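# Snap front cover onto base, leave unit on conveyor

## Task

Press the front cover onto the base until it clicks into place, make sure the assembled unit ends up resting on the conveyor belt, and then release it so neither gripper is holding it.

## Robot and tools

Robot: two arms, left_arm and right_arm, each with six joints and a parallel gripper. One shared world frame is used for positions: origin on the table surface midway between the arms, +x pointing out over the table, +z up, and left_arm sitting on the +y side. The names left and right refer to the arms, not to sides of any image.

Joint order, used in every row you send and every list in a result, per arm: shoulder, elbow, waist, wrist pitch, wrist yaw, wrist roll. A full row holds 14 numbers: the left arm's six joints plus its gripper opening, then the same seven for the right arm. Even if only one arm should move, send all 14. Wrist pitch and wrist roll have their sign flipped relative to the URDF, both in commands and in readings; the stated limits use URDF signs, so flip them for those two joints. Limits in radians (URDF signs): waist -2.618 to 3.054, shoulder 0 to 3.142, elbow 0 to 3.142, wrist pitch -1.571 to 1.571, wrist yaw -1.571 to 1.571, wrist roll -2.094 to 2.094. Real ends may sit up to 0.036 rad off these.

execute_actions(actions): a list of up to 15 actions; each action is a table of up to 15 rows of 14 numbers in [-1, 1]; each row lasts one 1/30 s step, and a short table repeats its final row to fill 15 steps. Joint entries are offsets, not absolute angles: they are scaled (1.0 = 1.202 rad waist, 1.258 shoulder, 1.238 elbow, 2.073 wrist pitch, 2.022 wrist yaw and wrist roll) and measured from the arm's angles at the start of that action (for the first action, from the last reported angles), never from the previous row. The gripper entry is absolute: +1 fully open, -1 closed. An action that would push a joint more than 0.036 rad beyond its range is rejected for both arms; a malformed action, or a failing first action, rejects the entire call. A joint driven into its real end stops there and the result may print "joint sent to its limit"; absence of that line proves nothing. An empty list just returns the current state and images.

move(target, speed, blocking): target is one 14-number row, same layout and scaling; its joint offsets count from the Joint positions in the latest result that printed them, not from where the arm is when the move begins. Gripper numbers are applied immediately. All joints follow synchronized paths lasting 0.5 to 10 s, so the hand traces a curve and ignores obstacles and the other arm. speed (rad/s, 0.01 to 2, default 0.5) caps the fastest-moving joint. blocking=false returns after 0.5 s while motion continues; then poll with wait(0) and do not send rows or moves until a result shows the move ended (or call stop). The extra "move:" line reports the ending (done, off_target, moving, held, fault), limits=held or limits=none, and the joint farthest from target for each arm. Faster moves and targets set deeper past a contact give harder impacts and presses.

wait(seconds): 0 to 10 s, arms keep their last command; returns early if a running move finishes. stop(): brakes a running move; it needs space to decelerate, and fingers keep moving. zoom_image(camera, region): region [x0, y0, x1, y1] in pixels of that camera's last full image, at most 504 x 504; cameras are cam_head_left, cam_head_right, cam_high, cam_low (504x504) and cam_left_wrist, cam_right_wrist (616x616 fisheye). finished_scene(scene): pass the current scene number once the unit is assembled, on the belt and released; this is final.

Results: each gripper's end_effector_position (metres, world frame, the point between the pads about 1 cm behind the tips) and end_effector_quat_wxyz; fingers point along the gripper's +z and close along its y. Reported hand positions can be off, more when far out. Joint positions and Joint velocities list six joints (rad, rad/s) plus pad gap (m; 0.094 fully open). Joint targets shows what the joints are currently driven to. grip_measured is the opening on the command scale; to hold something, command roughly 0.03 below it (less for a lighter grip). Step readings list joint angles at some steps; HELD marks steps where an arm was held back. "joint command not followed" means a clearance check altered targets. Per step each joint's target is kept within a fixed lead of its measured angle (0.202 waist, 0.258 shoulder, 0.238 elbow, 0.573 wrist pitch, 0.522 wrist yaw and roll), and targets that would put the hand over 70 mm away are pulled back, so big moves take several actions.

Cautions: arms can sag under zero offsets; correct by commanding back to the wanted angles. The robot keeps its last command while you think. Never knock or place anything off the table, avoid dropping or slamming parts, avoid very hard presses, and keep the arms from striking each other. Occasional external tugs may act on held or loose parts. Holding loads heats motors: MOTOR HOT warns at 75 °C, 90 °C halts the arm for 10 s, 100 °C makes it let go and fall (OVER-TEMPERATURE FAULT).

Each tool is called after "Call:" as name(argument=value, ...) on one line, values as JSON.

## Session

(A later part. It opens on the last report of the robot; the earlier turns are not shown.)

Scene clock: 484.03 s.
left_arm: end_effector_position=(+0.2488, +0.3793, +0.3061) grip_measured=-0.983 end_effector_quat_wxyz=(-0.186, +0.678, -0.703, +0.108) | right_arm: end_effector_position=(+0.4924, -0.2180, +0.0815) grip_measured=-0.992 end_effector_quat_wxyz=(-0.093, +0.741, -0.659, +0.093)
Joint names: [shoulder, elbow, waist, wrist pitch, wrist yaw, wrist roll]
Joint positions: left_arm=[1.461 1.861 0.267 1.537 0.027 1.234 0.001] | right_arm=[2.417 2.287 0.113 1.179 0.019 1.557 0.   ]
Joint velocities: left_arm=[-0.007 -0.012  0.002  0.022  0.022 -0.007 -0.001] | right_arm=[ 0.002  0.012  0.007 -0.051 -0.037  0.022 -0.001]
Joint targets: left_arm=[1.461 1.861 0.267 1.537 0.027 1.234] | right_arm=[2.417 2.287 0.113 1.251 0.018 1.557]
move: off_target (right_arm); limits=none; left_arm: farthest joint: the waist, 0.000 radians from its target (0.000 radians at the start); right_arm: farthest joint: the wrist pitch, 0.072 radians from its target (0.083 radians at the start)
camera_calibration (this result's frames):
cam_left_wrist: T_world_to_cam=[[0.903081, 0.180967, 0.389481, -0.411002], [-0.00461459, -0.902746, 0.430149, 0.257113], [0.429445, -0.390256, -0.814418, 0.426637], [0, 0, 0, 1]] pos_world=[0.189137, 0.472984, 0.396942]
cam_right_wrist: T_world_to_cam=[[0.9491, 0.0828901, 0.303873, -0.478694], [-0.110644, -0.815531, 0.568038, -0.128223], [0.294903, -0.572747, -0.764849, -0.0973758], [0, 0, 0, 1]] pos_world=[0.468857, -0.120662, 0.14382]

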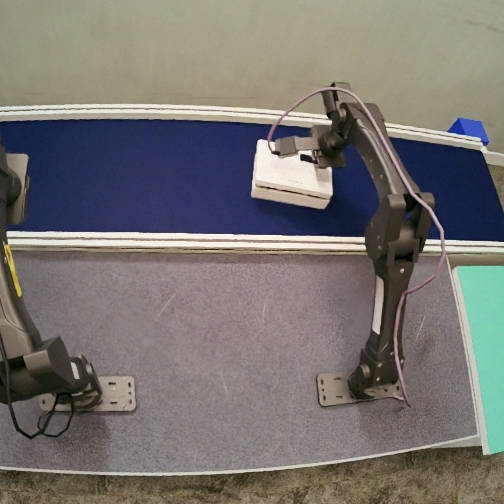

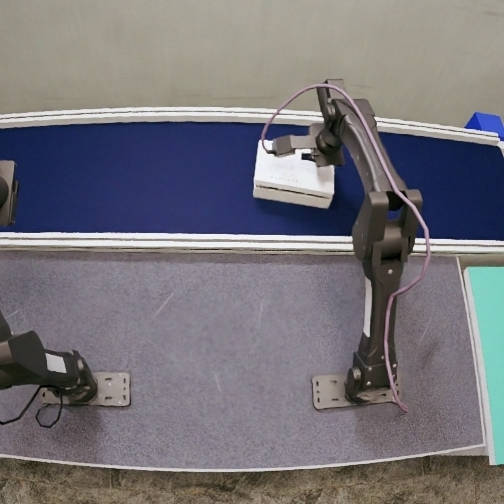

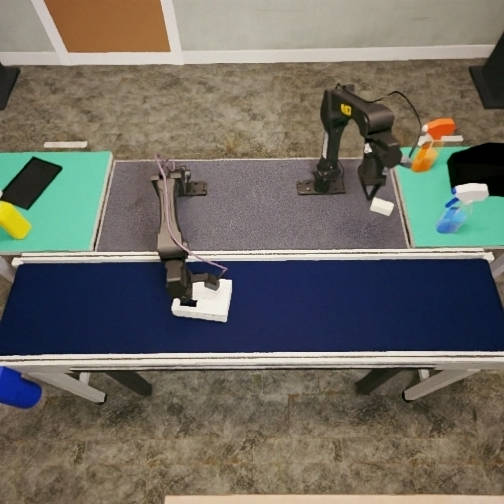

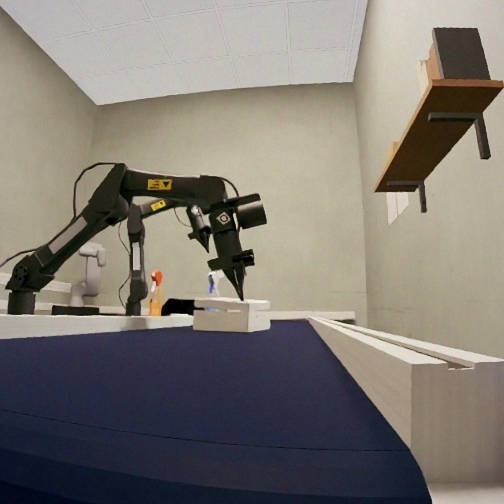

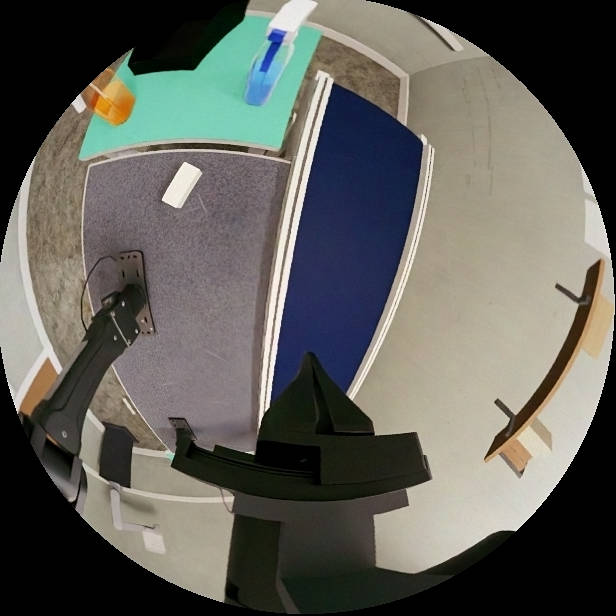

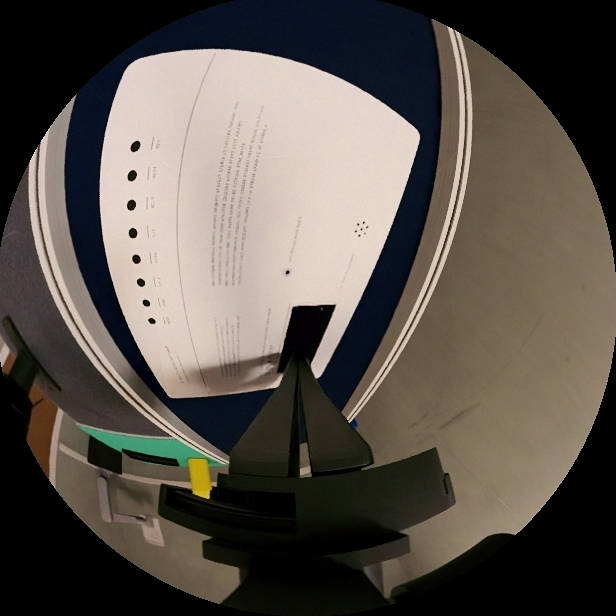

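Call:
execute_actions(actions=[[[0,0,0,0,0,0,-1,0,0,0,-0.085,0,0,-1]],[[0,0,0,0,0,0,-1,0,0,-0.03,0,0,0,-1]],[[0,0,0,0,0,0,-1,0.038,0,0,0,0,0,-1]]])

Call:
move(target=[0,0,0,0,0,0,-1,0,0,0,0.04,0,0,-1], speed=0.05)

Call:
zoom_image(camera="cam_low", region=[170,270,290,340])

Scene clock: 493.57 s.
left_arm: end_effector_position=(+0.2488, +0.3793, +0.3061) grip_measured=-0.983 end_effector_quat_wxyz=(-0.186, +0.678, -0.703, +0.108) | right_arm: end_effector_position=(+0.5341, -0.2333, +0.0717) grip_measured=-0.992 end_effector_quat_wxyz=(-0.139, +0.721, -0.665, +0.138)
Joint names: [shoulder, elbow, waist, wrist pitch, wrist yaw, wrist roll]
Joint positions: left_arm=[1.461 1.861 0.267 1.537 0.027 1.234 0.001] | right_arm=[2.462 2.287 0.078 1.002 0.022 1.557 0.   ]
Joint velocities: left_arm=[-0.012 -0.012  0.002  0.037 -0.066  0.022 -0.001] | right_arm=[ 0.007  0.007 -0.007  0.066 -0.007 -0.022  0.   ]
Joint targets: left_arm=[1.461 1.861 0.267 1.537 0.027 1.234] | right_arm=[2.465 2.287 0.078 1.007 0.021 1.557]
Step readings (joint positions; steps 1 to 15: 1st action; 16 to 30: 2nd action; 31 to 45: 3rd action):
0: left_arm=[1.461 1.861 0.267 1.537 0.027 1.234] | right_arm=[2.417 2.287 0.113 1.179 0.019 1.557]
1: left_arm=[1.461 1.861 0.267 1.537 0.027 1.234] | right_arm=[2.417 2.287 0.113 1.163 0.019 1.557]
2: left_arm=[1.461 1.861 0.267 1.537 0.027 1.234] | right_arm=[2.417 2.287 0.113 1.133 0.019 1.557]
4: left_arm=[1.461 1.861 0.267 1.537 0.027 1.234] | right_arm=[2.417 2.287 0.113 1.083 0.019 1.557]
8: left_arm=[1.461 1.861 0.267 1.537 0.027 1.234] | right_arm=[2.417 2.287 0.113 1.031 0.019 1.557]
15: left_arm=[1.461 1.861 0.267 1.537 0.027 1.234] | right_arm=[2.417 2.287 0.113 1.007 0.019 1.557]
16: left_arm=[1.461 1.861 0.267 1.537 0.027 1.234] | right_arm=[2.417 2.287 0.111 1.006 0.019 1.557]
17: left_arm=[1.461 1.861 0.267 1.537 0.027 1.234] | right_arm=[2.417 2.287 0.108 1.006 0.019 1.557]
19: left_arm=[1.461 1.861 0.267 1.537 0.027 1.234] | right_arm=[2.417 2.287 0.098 1.006 0.019 1.557]
23: left_arm=[1.461 1.861 0.267 1.537 0.027 1.234] | right_arm=[2.417 2.287 0.080 1.006 0.021 1.557]
30: left_arm=[1.461 1.861 0.267 1.537 0.027 1.234] | right_arm=[2.417 2.287 0.078 1.006 0.021 1.557]
31: left_arm=[1.461 1.861 0.267 1.537 0.027 1.234] | right_arm=[2.421 2.287 0.078 1.006 0.021 1.557]
32: left_arm=[1.461 1.861 0.267 1.537 0.027 1.234] | right_arm=[2.424 2.287 0.078 1.003 0.021 1.557]
34: left_arm=[1.461 1.861 0.267 1.537 0.027 1.234] | right_arm=[2.435 2.287 0.078 1.002 0.022 1.557]
38: left_arm=[1.461 1.861 0.267 1.537 0.027 1.234] | right_arm=[2.458 2.287 0.078 1.002 0.022 1.557]
45: Joint positions above
camera_calibration (this result's frames):
cam_left_wrist: T_world_to_cam=[[0.903081, 0.180967, 0.389481, -0.411002], [-0.00461459, -0.902746, 0.430149, 0.257113], [0.429445, -0.390256, -0.814418, 0.426637], [0, 0, 0, 1]] pos_world=[0.189137, 0.472984, 0.396942]
cam_right_wrist: T_world_to_cam=[[0.903349, 0.0445505, 0.426587, -0.507294], [-0.212974, -0.816721, 0.536292, -0.0738996], [0.372295, -0.575311, -0.728295, -0.17052], [0, 0, 0, 1]] pos_world=[0.506008, -0.135857, 0.131848]

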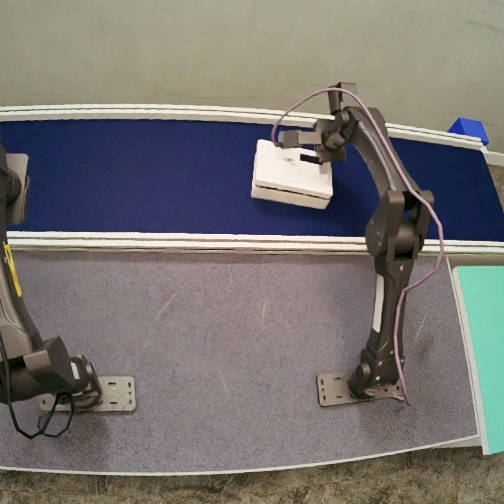

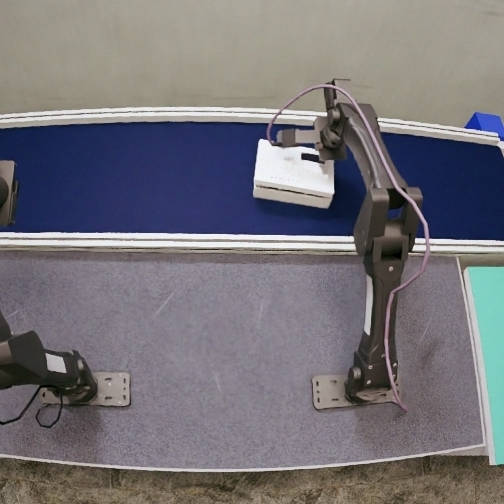

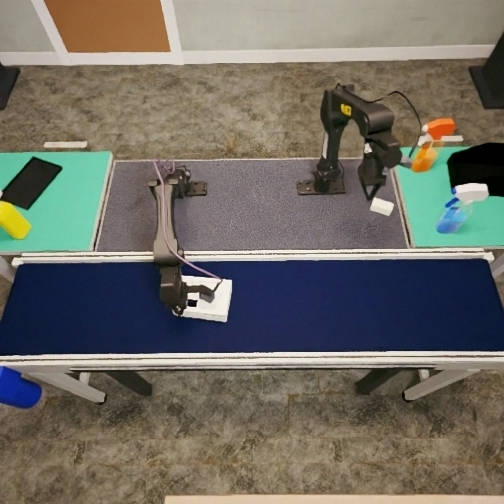

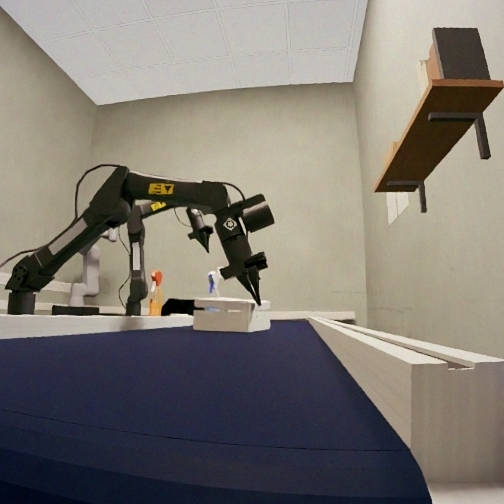

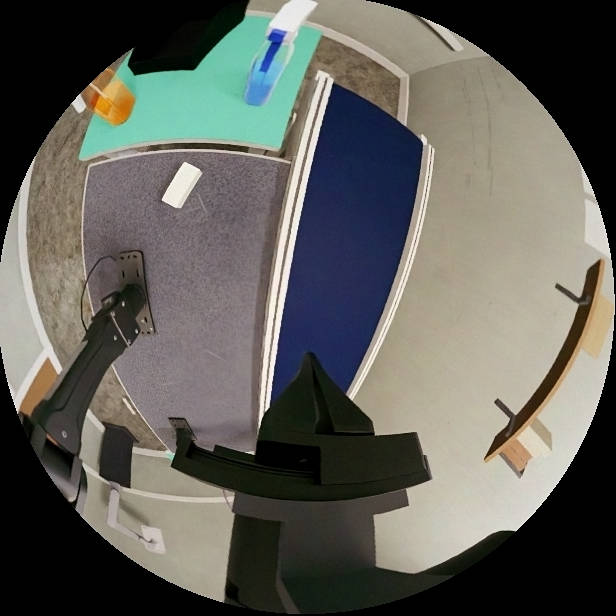

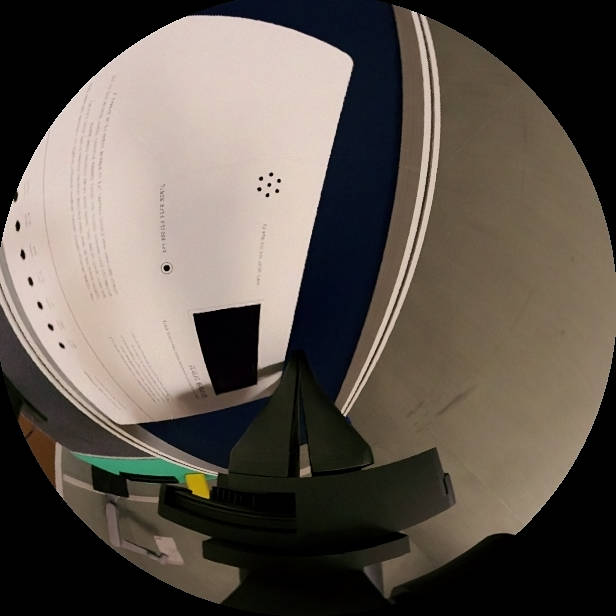

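Scene clock: 495.63 s.
left_arm: end_effector_position=(+0.2488, +0.3793, +0.3061) grip_measured=-0.983 end_effector_quat_wxyz=(-0.186, +0.678, -0.703, +0.108) | right_arm: end_effector_position=(+0.5253, -0.2349, +0.0682) grip_measured=-0.992 end_effector_quat_wxyz=(-0.124, +0.723, -0.668, +0.128)
Joint names: [shoulder, elbow, waist, wrist pitch, wrist yaw, wrist roll]
Joint positions: left_arm=[1.461 1.861 0.267 1.537 0.027 1.234 0.001] | right_arm=[2.462 2.287 0.078 1.04  0.026 1.557 0.   ]
Joint velocities: left_arm=[ 0.002 -0.032 -0.017  0.037  0.022 -0.007 -0.   ] | right_arm=[ 0.002  0.007  0.002  0.066 -0.007 -0.066  0.   ]
Joint targets: left_arm=[1.461 1.861 0.267 1.537 0.027 1.234] | right_arm=[2.462 2.287 0.078 1.084 0.022 1.557]
move: off_target (right_arm); limits=none; left_arm: farthest joint: the waist, 0.000 radians from its target (0.000 radians at the start); right_arm: farthest joint: the wrist pitch, 0.045 radians from its target (0.083 radians at the start)
camera_calibration (this result's frames):
cam_left_wrist: T_world_to_cam=[[0.903081, 0.180967, 0.389481, -0.411002], [-0.00461459, -0.902746, 0.430149, 0.257113], [0.429445, -0.390256, -0.814418, 0.426637], [0, 0, 0, 1]] pos_world=[0.189137, 0.472984, 0.396942]
cam_right_wrist: T_world_to_cam=[[0.918801, 0.0462741, 0.391999, -0.503231], [-0.193811, -0.81226, 0.550155, -0.0851869], [0.343863, -0.581457, -0.737337, -0.156606], [0, 0, 0, 1]] pos_world=[0.49971, -0.136967, 0.12866]

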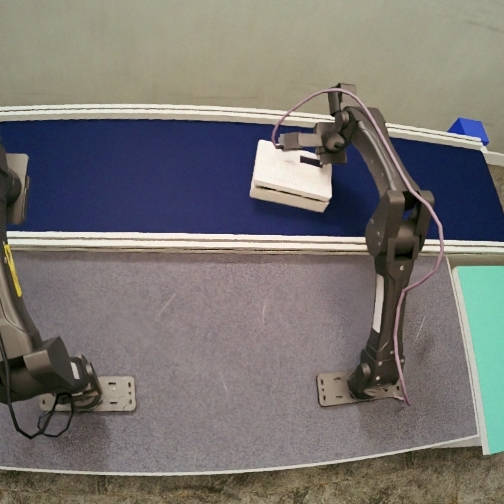

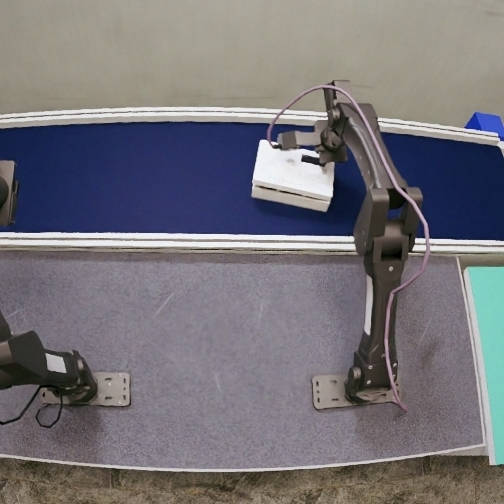

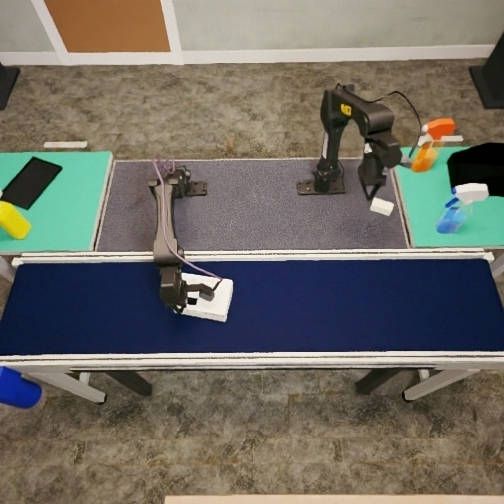

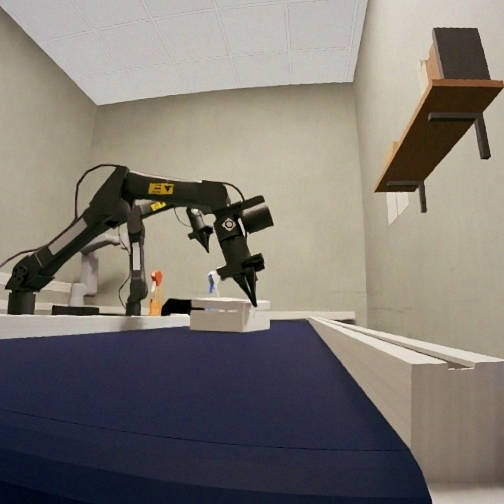

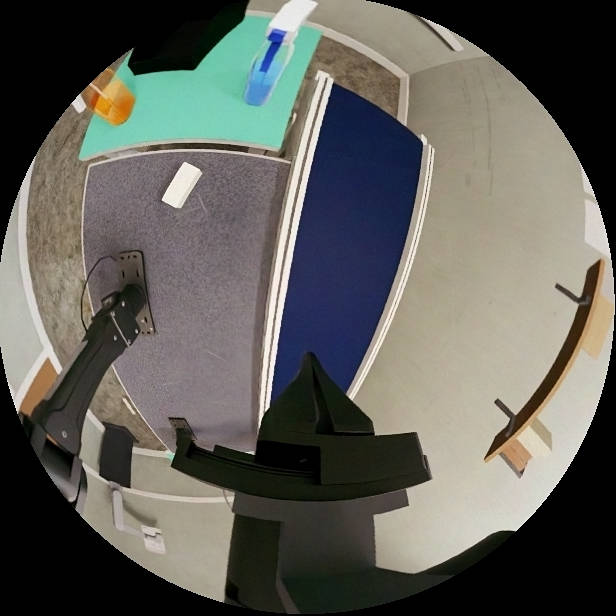

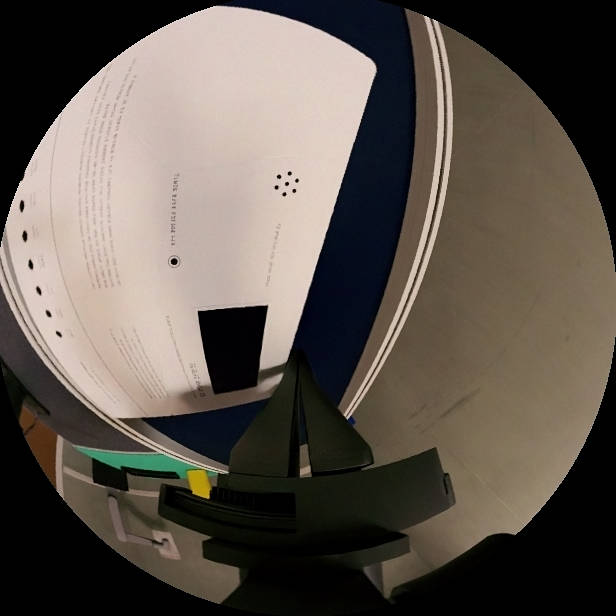

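Region (170, 270, 290, 340) of cam_low's 504x504 image, scaled by 4.200, with more detail than that image has; it fills the top 294 rows of this view, and the rest is white.

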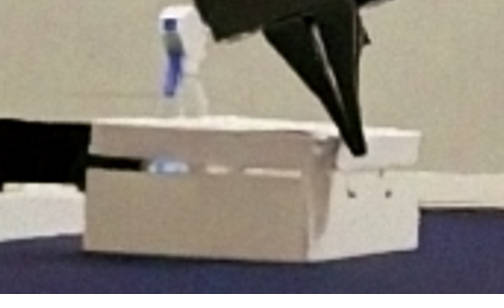

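Call:
execute_actions(actions=[[[0,0,0,0,0,0,-1,-0.06,0,0,-0.01,0,0,-1]],[[0,0,0,0,0,0,-1,0,0,0.13,0,0,0,-1]],[[0,0,0,0,0,0,-1,0,0,0,0.02,0,0,-1]],[[0,0,0,0,0,0,-1,0.04,0,0,0,0,0,-1]],[[0,0,0,0,0,0,-1,0.09,-0.04,0,0.06,0,0,-1]],[[0,0,0,0,0,0,-1,0.1,-0.04,0,0.08,0,0,-1]]])

Call:
zoom_image(camera="cam_low", region=[170,270,290,340])

Call:
zoom_image(camera="cam_head_right", region=[240,160,345,220])

Scene clock: 508.37 s.
left_arm: end_effector_position=(+0.2488, +0.3793, +0.3061) grip_measured=-0.983 end_effector_quat_wxyz=(-0.186, +0.678, -0.703, +0.108) | right_arm: end_effector_position=(+0.5166, -0.1450, +0.0779) grip_measured=-0.993 end_effector_quat_wxyz=(-0.146, +0.771, -0.605, +0.133)
Joint names: [shoulder, elbow, waist, wrist pitch, wrist yaw, wrist roll]
Joint positions: left_arm=[1.461 1.861 0.267 1.537 0.027 1.234 0.001] | right_arm=[2.447 2.284 0.24  1.011 0.036 1.557 0.   ]
Joint velocities: left_arm=[-0.002 -0.002 -0.002  0.037 -0.007 -0.022 -0.   ] | right_arm=[ 0.007  0.002  0.002 -0.081  0.007  0.022 -0.   ]
Joint targets: left_arm=[1.461 1.861 0.267 1.537 0.027 1.234] | right_arm=[2.542 2.247 0.240 1.136 0.036 1.557]
Step readings (joint positions; steps 1 to 15: 1st action; 16 to 30: 2nd action; 31 to 45: 3rd action; 46 to 60: 4th action; 61 to 75: 5th action; 76 to 90: 6th action):
0: left_arm=[1.461 1.861 0.267 1.537 0.027 1.234] | right_arm=[2.462 2.287 0.078 1.040 0.026 1.557]
1: left_arm=[1.461 1.861 0.267 1.537 0.027 1.234] | right_arm=[2.456 2.286 0.078 1.037 0.027 1.557]
2: left_arm=[1.461 1.861 0.267 1.537 0.027 1.234] | right_arm=[2.451 2.285 0.078 1.037 0.027 1.557]
4: left_arm=[1.461 1.861 0.267 1.537 0.027 1.234] | right_arm=[2.432 2.285 0.078 1.034 0.027 1.557]
8: left_arm=[1.461 1.861 0.267 1.537 0.027 1.234] | right_arm=[2.396 2.285 0.078 1.021 0.027 1.557]
15: left_arm=[1.461 1.861 0.267 1.537 0.027 1.234] | right_arm=[2.390 2.285 0.078 1.015 0.027 1.557]
16: left_arm=[1.461 1.861 0.267 1.537 0.027 1.234] | right_arm=[2.390 2.285 0.088 1.014 0.033 1.557]
17: left_arm=[1.461 1.861 0.267 1.537 0.027 1.234] | right_arm=[2.390 2.285 0.102 1.014 0.040 1.557]
19: left_arm=[1.461 1.861 0.267 1.537 0.027 1.234] | right_arm=[2.390 2.285 0.155 1.013 0.044 1.557]
23: left_arm=[1.461 1.861 0.267 1.537 0.027 1.234] | right_arm=[2.390 2.285 0.256 1.010 0.033 1.557]
30: left_arm=[1.461 1.861 0.267 1.537 0.027 1.234] | right_arm=[2.390 2.285 0.246 1.010 0.027 1.557]
31: left_arm=[1.461 1.861 0.267 1.537 0.027 1.234] | right_arm=[2.390 2.285 0.242 1.011 0.028 1.557]
32: left_arm=[1.461 1.861 0.267 1.537 0.027 1.234] | right_arm=[2.390 2.285 0.239 1.015 0.030 1.557]
34: left_arm=[1.461 1.861 0.267 1.537 0.027 1.234] | right_arm=[2.390 2.285 0.238 1.022 0.031 1.557]
38: left_arm=[1.461 1.861 0.267 1.537 0.027 1.234] | right_arm=[2.390 2.285 0.240 1.030 0.031 1.557]
45: left_arm=[1.461 1.861 0.267 1.537 0.027 1.234] | right_arm=[2.390 2.285 0.240 1.033 0.031 1.557]
46: left_arm=[1.461 1.861 0.267 1.537 0.027 1.234] | right_arm=[2.393 2.285 0.240 1.032 0.031 1.557]
47: left_arm=[1.461 1.861 0.267 1.537 0.027 1.234] | right_arm=[2.396 2.285 0.240 1.029 0.031 1.557]
49: left_arm=[1.461 1.861 0.267 1.537 0.027 1.234] | right_arm=[2.409 2.285 0.240 1.028 0.031 1.557]
53: left_arm=[1.461 1.861 0.267 1.537 0.027 1.234] | right_arm=[2.432 2.285 0.240 1.022 0.031 1.557]
60: left_arm=[1.461 1.861 0.267 1.537 0.027 1.234] | right_arm=[2.433 2.285 0.240 1.020 0.032 1.557]
61: left_arm=[1.461 1.861 0.267 1.537 0.027 1.234] | right_arm=[2.438 2.284 0.240 1.025 0.032 1.557]
62: left_arm=[1.461 1.861 0.267 1.537 0.027 1.234] | right_arm=[2.443 2.284 0.240 1.023 0.033 1.557]
64: left_arm=[1.461 1.861 0.267 1.537 0.027 1.234] | right_arm=[2.447 2.284 0.240 1.012 0.035 1.557]
68: left_arm=[1.461 1.861 0.267 1.537 0.027 1.234] | right_arm=[2.447 2.284 0.240 1.011 0.036 1.557]
75: left_arm=[1.461 1.861 0.267 1.537 0.027 1.234] | right_arm=[2.447 2.284 0.240 1.011 0.036 1.557]
76: left_arm=[1.461 1.861 0.267 1.537 0.027 1.234] | right_arm=[2.447 2.284 0.240 1.011 0.036 1.557]
77: left_arm=[1.461 1.861 0.267 1.537 0.027 1.234] | right_arm=[2.447 2.284 0.240 1.011 0.036 1.557]
79: left_arm=[1.461 1.861 0.267 1.537 0.027 1.234] | right_arm=[2.447 2.284 0.240 1.011 0.036 1.557]
83: left_arm=[1.461 1.861 0.267 1.537 0.027 1.234] | right_arm=[2.447 2.284 0.240 1.011 0.036 1.557]
90: Joint positions above
camera_calibration (this result's frames):
cam_left_wrist: T_world_to_cam=[[0.903081, 0.180967, 0.389481, -0.411002], [-0.00461459, -0.902746, 0.430149, 0.257113], [0.429445, -0.390256, -0.814418, 0.426637], [0, 0, 0, 1]] pos_world=[0.189137, 0.472984, 0.396942]
cam_right_wrist: T_world_to_cam=[[0.882962, 0.190112, 0.429228, -0.466632], [-0.0859108, -0.833451, 0.545875, -0.0776569], [0.461517, -0.518862, -0.719572, -0.147256], [0, 0, 0, 1]] pos_world=[0.473307, -0.0524163, 0.136721]

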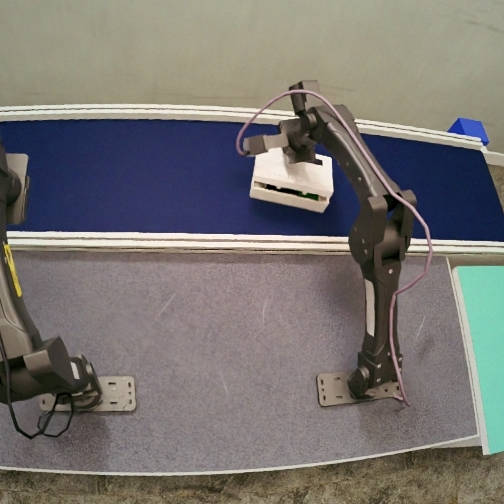

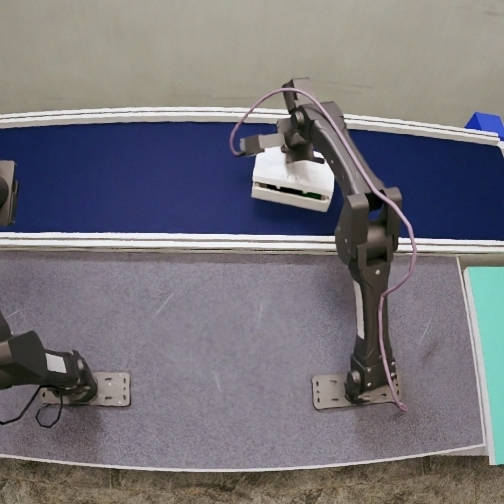

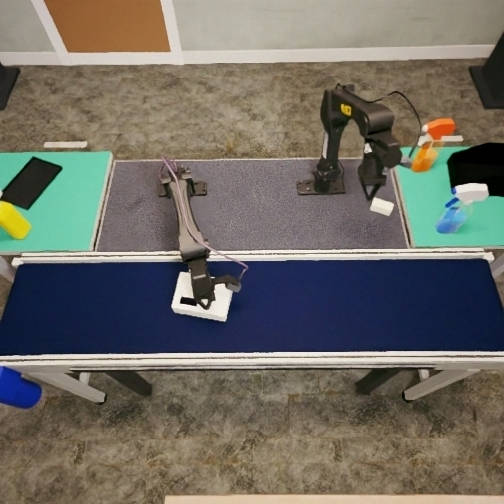

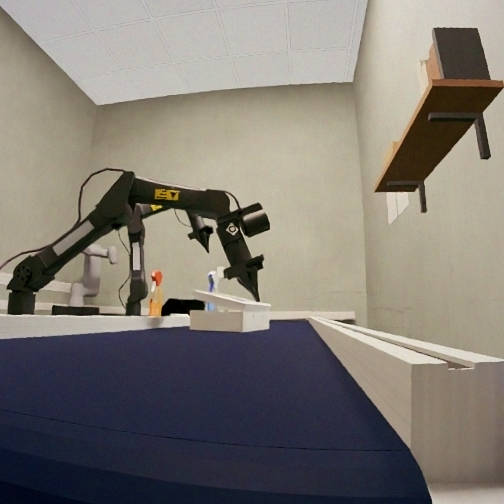

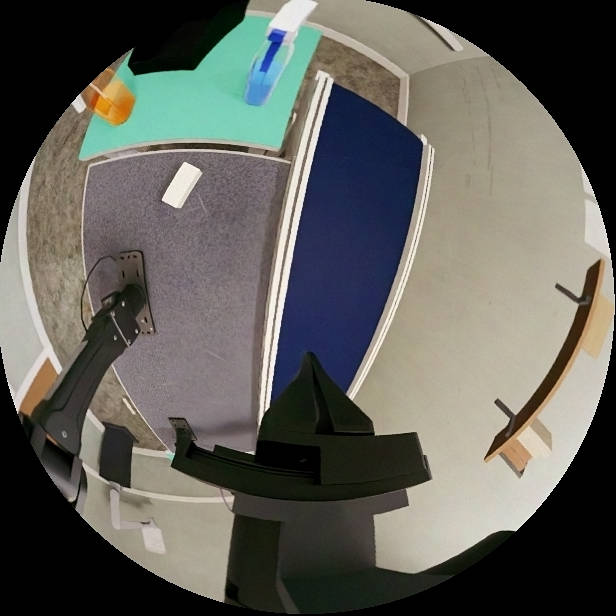

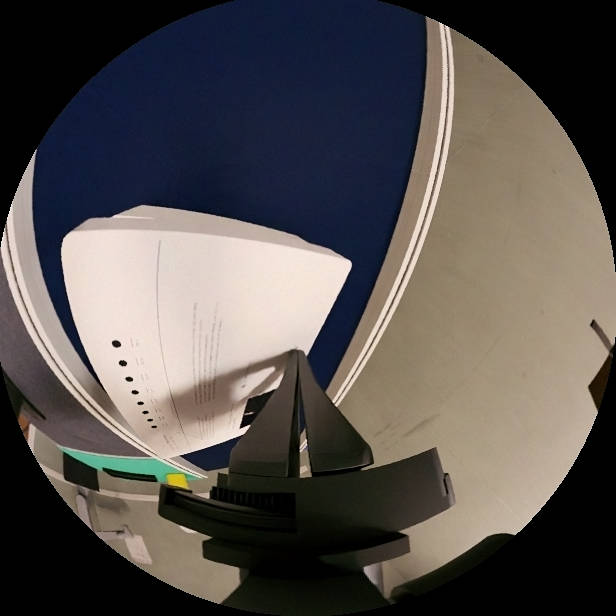

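Region (170, 270, 290, 340) of cam_low's 504x504 image, scaled by 4.200, with more detail than that image has; it fills the top 294 rows of this view, and the rest is white.

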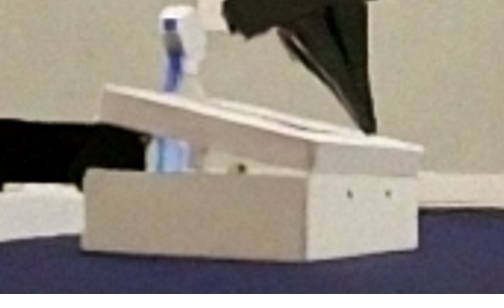

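Region (240, 160, 345, 220) of cam_head_right's 504x504 image, scaled by 4.800, with more detail than that image has; it fills the top 288 rows of this view, and the rest is white.

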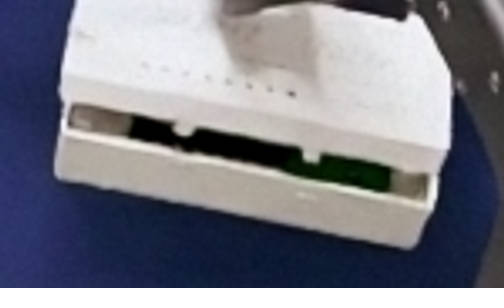

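Call:
execute_actions(actions=[[[0,0,0,0,0,0,-1,0.03,-0.02,0,0.1,0,0,-1]],[[0,0,0,0,0,0,-1,0.01,-0.02,0,0.1,0,0,-1]]])

Call:
zoom_image(camera="cam_low", region=[170,270,290,340])

Scene clock: 514.73 s.
left_arm: end_effector_position=(+0.2488, +0.3793, +0.3061) grip_measured=-0.983 end_effector_quat_wxyz=(-0.186, +0.678, -0.703, +0.108) | right_arm: end_effector_position=(+0.4943, -0.1509, +0.0793) grip_measured=-0.993 end_effector_quat_wxyz=(-0.114, +0.777, -0.609, +0.108)
Joint names: [shoulder, elbow, waist, wrist pitch, wrist yaw, wrist roll]
Joint positions: left_arm=[1.461 1.861 0.267 1.537 0.027 1.234 0.001] | right_arm=[2.428 2.284 0.24  1.113 0.036 1.557 0.   ]
Joint velocities: left_arm=[-0.017 -0.007 -0.012  0.037 -0.051  0.007  0.   ] | right_arm=[ 0.017 -0.007 -0.002  0.051  0.022 -0.037 -0.   ]
Joint targets: left_arm=[1.461 1.861 0.267 1.537 0.027 1.234] | right_arm=[2.454 2.259 0.240 1.247 0.036 1.557]
Step readings (joint positions; steps 1 to 15: 1st action; 16 to 30: 2nd action):
0: left_arm=[1.461 1.861 0.267 1.537 0.027 1.234] | right_arm=[2.447 2.284 0.240 1.011 0.036 1.557]
1: left_arm=[1.461 1.861 0.267 1.537 0.027 1.234] | right_arm=[2.446 2.284 0.240 1.014 0.036 1.557]
2: left_arm=[1.461 1.861 0.267 1.537 0.027 1.234] | right_arm=[2.445 2.284 0.240 1.018 0.036 1.557]
4: left_arm=[1.461 1.861 0.267 1.537 0.027 1.234] | right_arm=[2.444 2.284 0.240 1.027 0.036 1.557]
8: left_arm=[1.461 1.861 0.267 1.537 0.027 1.234] | right_arm=[2.442 2.284 0.240 1.038 0.036 1.557]
15: left_arm=[1.461 1.861 0.267 1.537 0.027 1.234] | right_arm=[2.442 2.284 0.240 1.040 0.036 1.557]
16: left_arm=[1.461 1.861 0.267 1.537 0.027 1.234] | right_arm=[2.439 2.284 0.240 1.043 0.036 1.557]
17: left_arm=[1.461 1.861 0.267 1.537 0.027 1.234] | right_arm=[2.437 2.284 0.240 1.054 0.036 1.557]
19: left_arm=[1.461 1.861 0.267 1.537 0.027 1.234] | right_arm=[2.433 2.284 0.240 1.078 0.036 1.557]
23: left_arm=[1.461 1.861 0.267 1.537 0.027 1.234] | right_arm=[2.429 2.284 0.240 1.106 0.036 1.557]
30: Joint positions above
camera_calibration (this result's frames):
cam_left_wrist: T_world_to_cam=[[0.903081, 0.180967, 0.389481, -0.411002], [-0.00461459, -0.902746, 0.430149, 0.257113], [0.429445, -0.390256, -0.814418, 0.426637], [0, 0, 0, 1]] pos_world=[0.189137, 0.472984, 0.396942]
cam_right_wrist: T_world_to_cam=[[0.9144, 0.198493, 0.352808, -0.454674], [-0.0411034, -0.821505, 0.568718, -0.107477], [0.40272, -0.534538, -0.743025, -0.110444], [0, 0, 0, 1]] pos_world=[0.455814, -0.05708, 0.139474]

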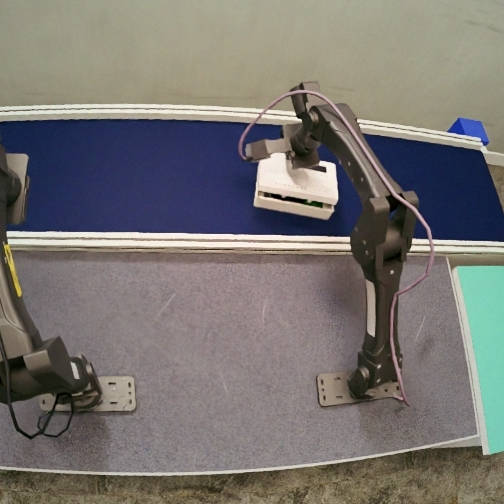

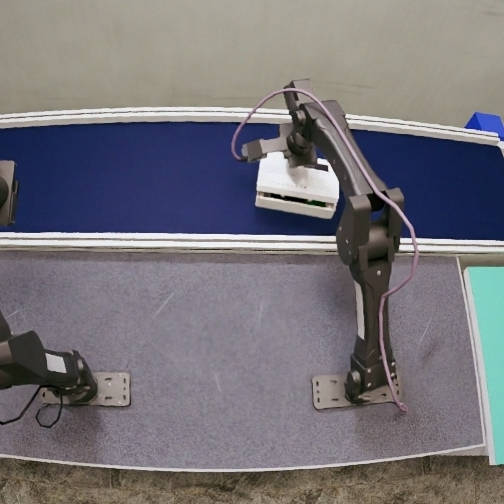

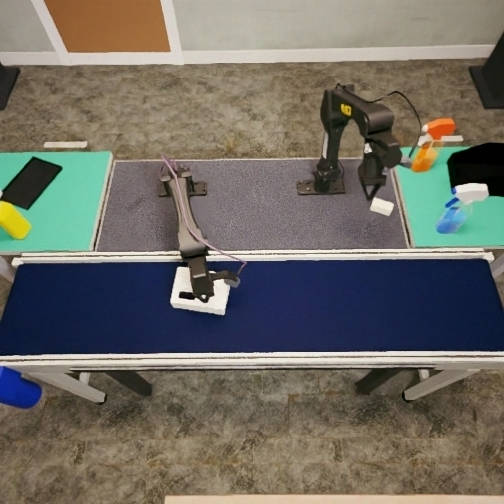

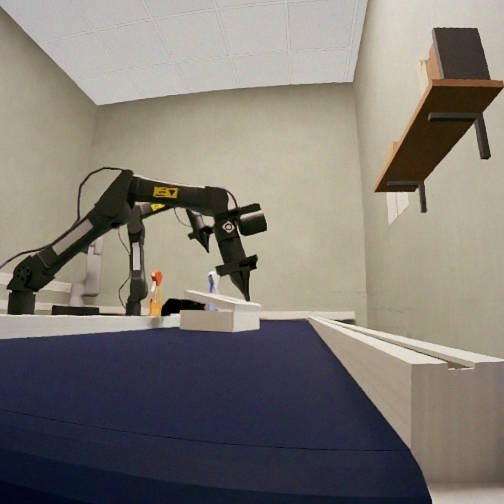

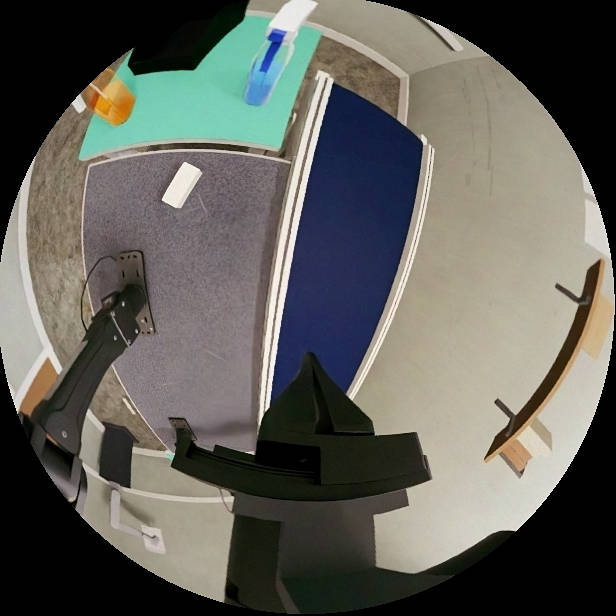

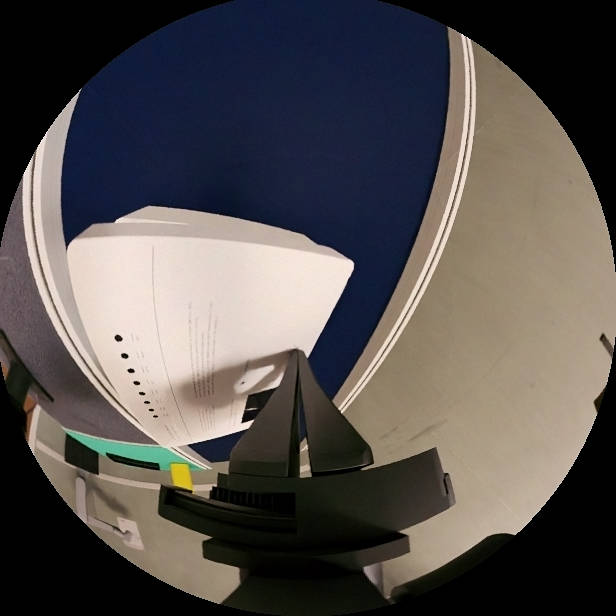

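Region (170, 270, 290, 340) of cam_low's 504x504 image, scaled by 4.200, with more detail than that image has; it fills the top 294 rows of this view, and the rest is white.

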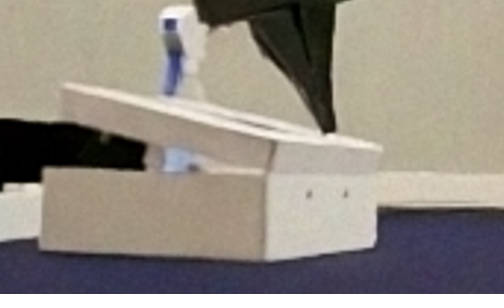

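Far tabs may be latched now; press the near side.

Call:
execute_actions(actions=[[[0,0,0,0,0,0,-1,-0.08,0,0,0,0,0,-1]],[[0,0,0,0,0,0,-1,0,0,0,0.09,0,0,-1]],[[0,0,0,0,0,0,-1,0,0,0.02,0.08,0,0,-1]],[[0,0,0,0,0,0,-1,0.04,0,0,0,0,0,-1]],[[0,0,0,0,0,0,-1,0.05,0,0,0,0,0,-1]],[[0,0,0,0,0,0,-1,0.11,-0.045,0,0,0,0,-1]],[[0,0,0,0,0,0,-1,0.11,-0.045,0,0,0,0,-1]]])

Call:
zoom_image(camera="cam_low", region=[170,270,290,340])

Scene clock: 525.30 s.
left_arm: end_effector_position=(+0.2488, +0.3793, +0.3061) grip_measured=-0.983 end_effector_quat_wxyz=(-0.186, +0.678, -0.703, +0.108) | right_arm: end_effector_position=(+0.4219, -0.1611, +0.0815) grip_measured=-0.993 end_effector_quat_wxyz=(-0.006, +0.794, -0.607, +0.028)
Joint names: [shoulder, elbow, waist, wrist pitch, wrist yaw, wrist roll]
Joint positions: left_arm=[1.461 1.861 0.267 1.537 0.027 1.234 0.001] | right_arm=[2.396 2.283 0.259 1.415 0.038 1.557 0.   ]
Joint velocities: left_arm=[ 0.002 -0.007 -0.007  0.022  0.037 -0.022  0.   ] | right_arm=[-0.012  0.012 -0.007 -0.007 -0.007  0.022  0.   ]
Joint targets: left_arm=[1.461 1.861 0.267 1.537 0.027 1.234] | right_arm=[2.523 2.232 0.259 1.415 0.038 1.557]
Step readings (joint positions; steps 1 to 15: 1st action; 16 to 30: 2nd action; 31 to 45: 3rd action; 46 to 60: 4th action; 61 to 75: 5th action; 76 to 90: 6th action; 91 to 105: 7th action):
0: left_arm=[1.461 1.861 0.267 1.537 0.027 1.234] | right_arm=[2.428 2.284 0.240 1.114 0.036 1.557]
1: left_arm=[1.461 1.861 0.267 1.537 0.027 1.234] | right_arm=[2.417 2.282 0.240 1.109 0.036 1.557]
2: left_arm=[1.461 1.861 0.267 1.537 0.027 1.234] | right_arm=[2.407 2.279 0.240 1.112 0.036 1.557]
4: left_arm=[1.461 1.861 0.267 1.537 0.027 1.234] | right_arm=[2.380 2.279 0.240 1.113 0.036 1.557]
8: left_arm=[1.461 1.861 0.267 1.537 0.027 1.234] | right_arm=[2.331 2.279 0.240 1.109 0.036 1.557]
15: left_arm=[1.461 1.861 0.267 1.537 0.027 1.234] | right_arm=[2.324 2.279 0.240 1.106 0.036 1.557]
16: left_arm=[1.461 1.861 0.267 1.537 0.027 1.234] | right_arm=[2.324 2.279 0.240 1.120 0.036 1.557]
17: left_arm=[1.461 1.861 0.267 1.537 0.027 1.234] | right_arm=[2.324 2.279 0.240 1.148 0.036 1.557]
19: left_arm=[1.461 1.861 0.267 1.537 0.027 1.234] | right_arm=[2.324 2.279 0.240 1.200 0.036 1.557]
23: left_arm=[1.461 1.861 0.267 1.537 0.027 1.234] | right_arm=[2.324 2.279 0.240 1.249 0.036 1.557]
30: left_arm=[1.461 1.861 0.267 1.537 0.027 1.234] | right_arm=[2.324 2.279 0.240 1.271 0.036 1.557]
31: left_arm=[1.461 1.861 0.267 1.537 0.027 1.234] | right_arm=[2.324 2.279 0.241 1.284 0.037 1.557]
32: left_arm=[1.461 1.861 0.267 1.537 0.027 1.234] | right_arm=[2.324 2.279 0.243 1.309 0.037 1.557]
34: left_arm=[1.461 1.861 0.267 1.537 0.027 1.234] | right_arm=[2.324 2.279 0.249 1.353 0.038 1.557]
38: left_arm=[1.461 1.861 0.267 1.537 0.027 1.234] | right_arm=[2.324 2.279 0.259 1.397 0.038 1.557]
45: left_arm=[1.461 1.861 0.267 1.537 0.027 1.234] | right_arm=[2.324 2.279 0.259 1.417 0.038 1.557]
46: left_arm=[1.461 1.861 0.267 1.537 0.027 1.234] | right_arm=[2.327 2.279 0.259 1.417 0.038 1.557]
47: left_arm=[1.461 1.861 0.267 1.537 0.027 1.234] | right_arm=[2.331 2.279 0.259 1.416 0.038 1.557]
49: left_arm=[1.461 1.861 0.267 1.537 0.027 1.234] | right_arm=[2.344 2.279 0.259 1.416 0.038 1.557]
53: left_arm=[1.461 1.861 0.267 1.537 0.027 1.234] | right_arm=[2.368 2.279 0.259 1.416 0.038 1.557]
60: left_arm=[1.461 1.861 0.267 1.537 0.027 1.234] | right_arm=[2.371 2.279 0.259 1.416 0.038 1.557]
61: left_arm=[1.461 1.861 0.267 1.537 0.027 1.234] | right_arm=[2.374 2.279 0.259 1.416 0.038 1.557]
62: left_arm=[1.461 1.861 0.267 1.537 0.027 1.234] | right_arm=[2.379 2.279 0.259 1.414 0.038 1.557]
64: left_arm=[1.461 1.861 0.267 1.537 0.027 1.234] | right_arm=[2.389 2.282 0.259 1.416 0.038 1.557]
68: left_arm=[1.461 1.861 0.267 1.537 0.027 1.234] | right_arm=[2.390 2.283 0.259 1.414 0.038 1.557]
75: left_arm=[1.461 1.861 0.267 1.537 0.027 1.234] | right_arm=[2.390 2.283 0.259 1.414 0.038 1.557]
76: left_arm=[1.461 1.861 0.267 1.537 0.027 1.234] | right_arm=[2.396 2.283 0.259 1.415 0.038 1.557]
77: left_arm=[1.461 1.861 0.267 1.537 0.027 1.234] | right_arm=[2.396 2.283 0.259 1.415 0.038 1.557]
79: left_arm=[1.461 1.861 0.267 1.537 0.027 1.234] | right_arm=[2.396 2.283 0.259 1.415 0.038 1.557]
83: left_arm=[1.461 1.861 0.267 1.537 0.027 1.234] | right_arm=[2.396 2.283 0.259 1.415 0.038 1.557]
90: left_arm=[1.461 1.861 0.267 1.537 0.027 1.234] | right_arm=[2.396 2.283 0.259 1.415 0.038 1.557]
91: left_arm=[1.461 1.861 0.267 1.537 0.027 1.234] | right_arm=[2.396 2.283 0.259 1.415 0.038 1.557]
92: left_arm=[1.461 1.861 0.267 1.537 0.027 1.234] | right_arm=[2.396 2.283 0.259 1.415 0.038 1.557]
94: left_arm=[1.461 1.861 0.267 1.537 0.027 1.234] | right_arm=[2.396 2.283 0.259 1.415 0.038 1.557]
98: left_arm=[1.461 1.861 0.267 1.537 0.027 1.234] | right_arm=[2.396 2.283 0.259 1.415 0.038 1.557]
105: Joint positions above
camera_calibration (this result's frames):
cam_left_wrist: T_world_to_cam=[[0.903081, 0.180967, 0.389481, -0.411002], [-0.00461459, -0.902746, 0.430149, 0.257113], [0.429445, -0.390256, -0.814418, 0.426637], [0, 0, 0, 1]] pos_world=[0.189137, 0.472984, 0.396942]
cam_right_wrist: T_world_to_cam=[[0.968301, 0.233017, 0.0899759, -0.38302], [0.129461, -0.776225, 0.617021, -0.188621], [0.213618, -0.585814, -0.781786, -0.0104565], [0, 0, 0, 1]] pos_world=[0.397531, -0.0632875, 0.142671]

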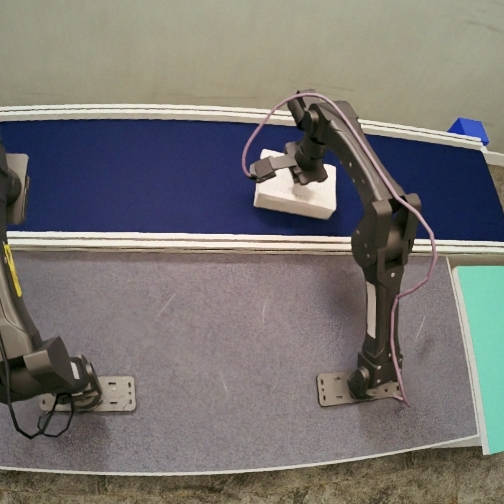

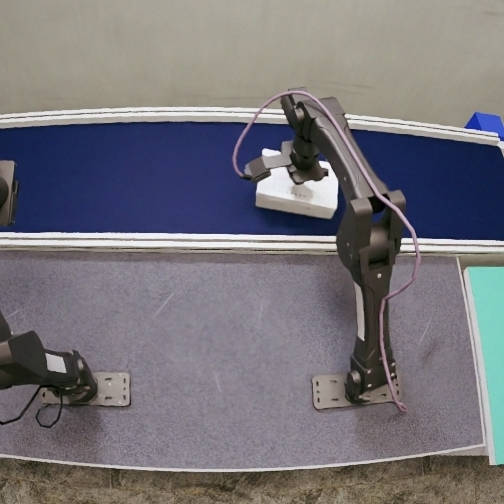

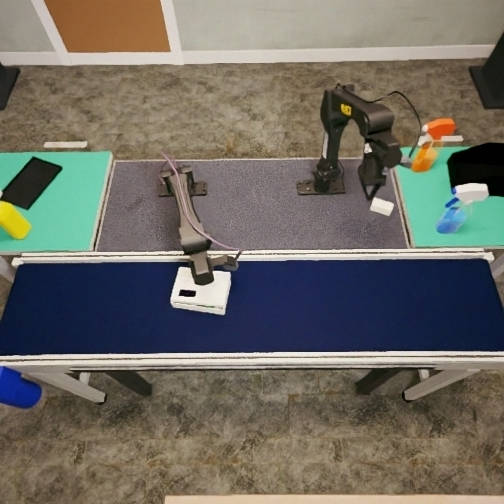

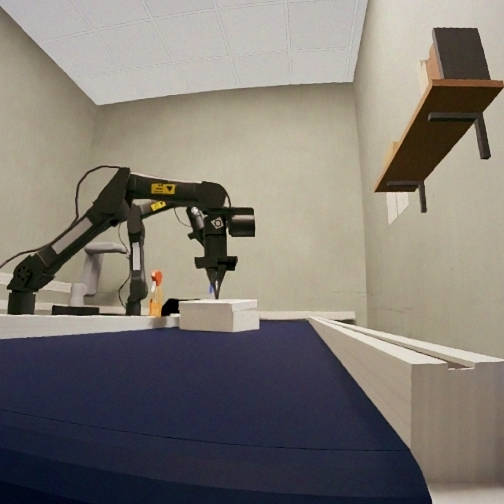

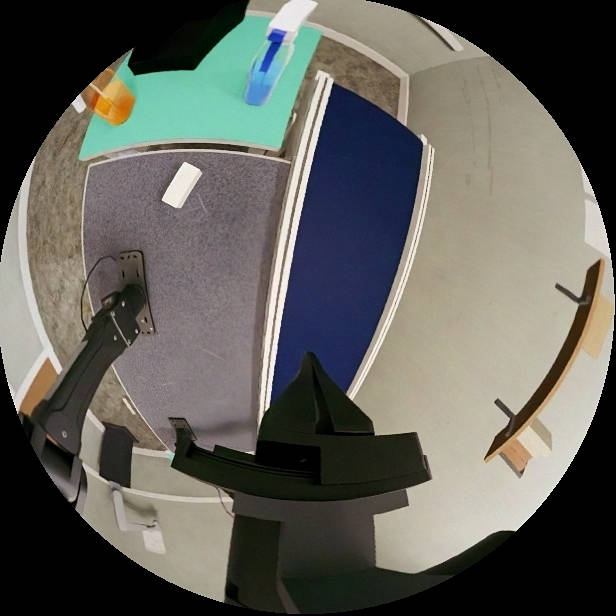

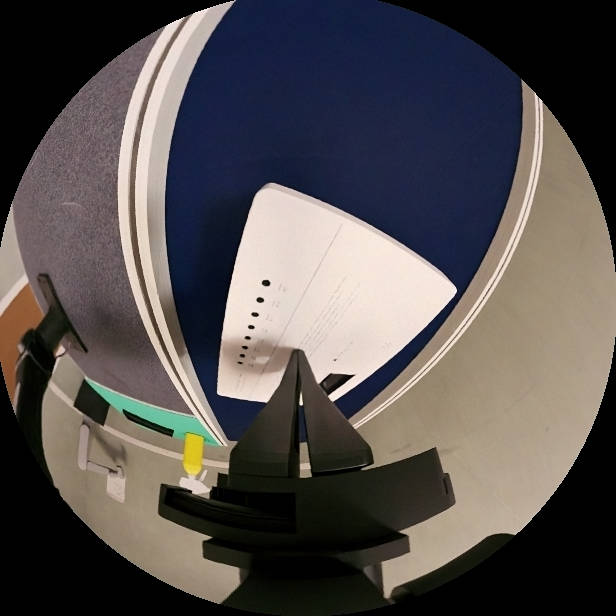

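Region (170, 270, 290, 340) of cam_low's 504x504 image, scaled by 4.200, with more detail than that image has; it fills the top 294 rows of this view, and the rest is white.

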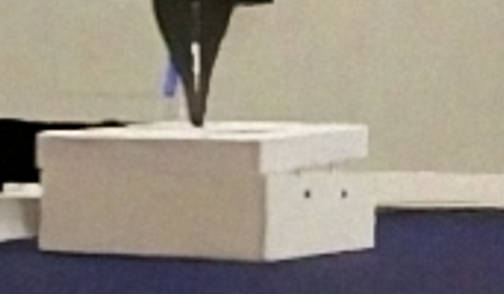

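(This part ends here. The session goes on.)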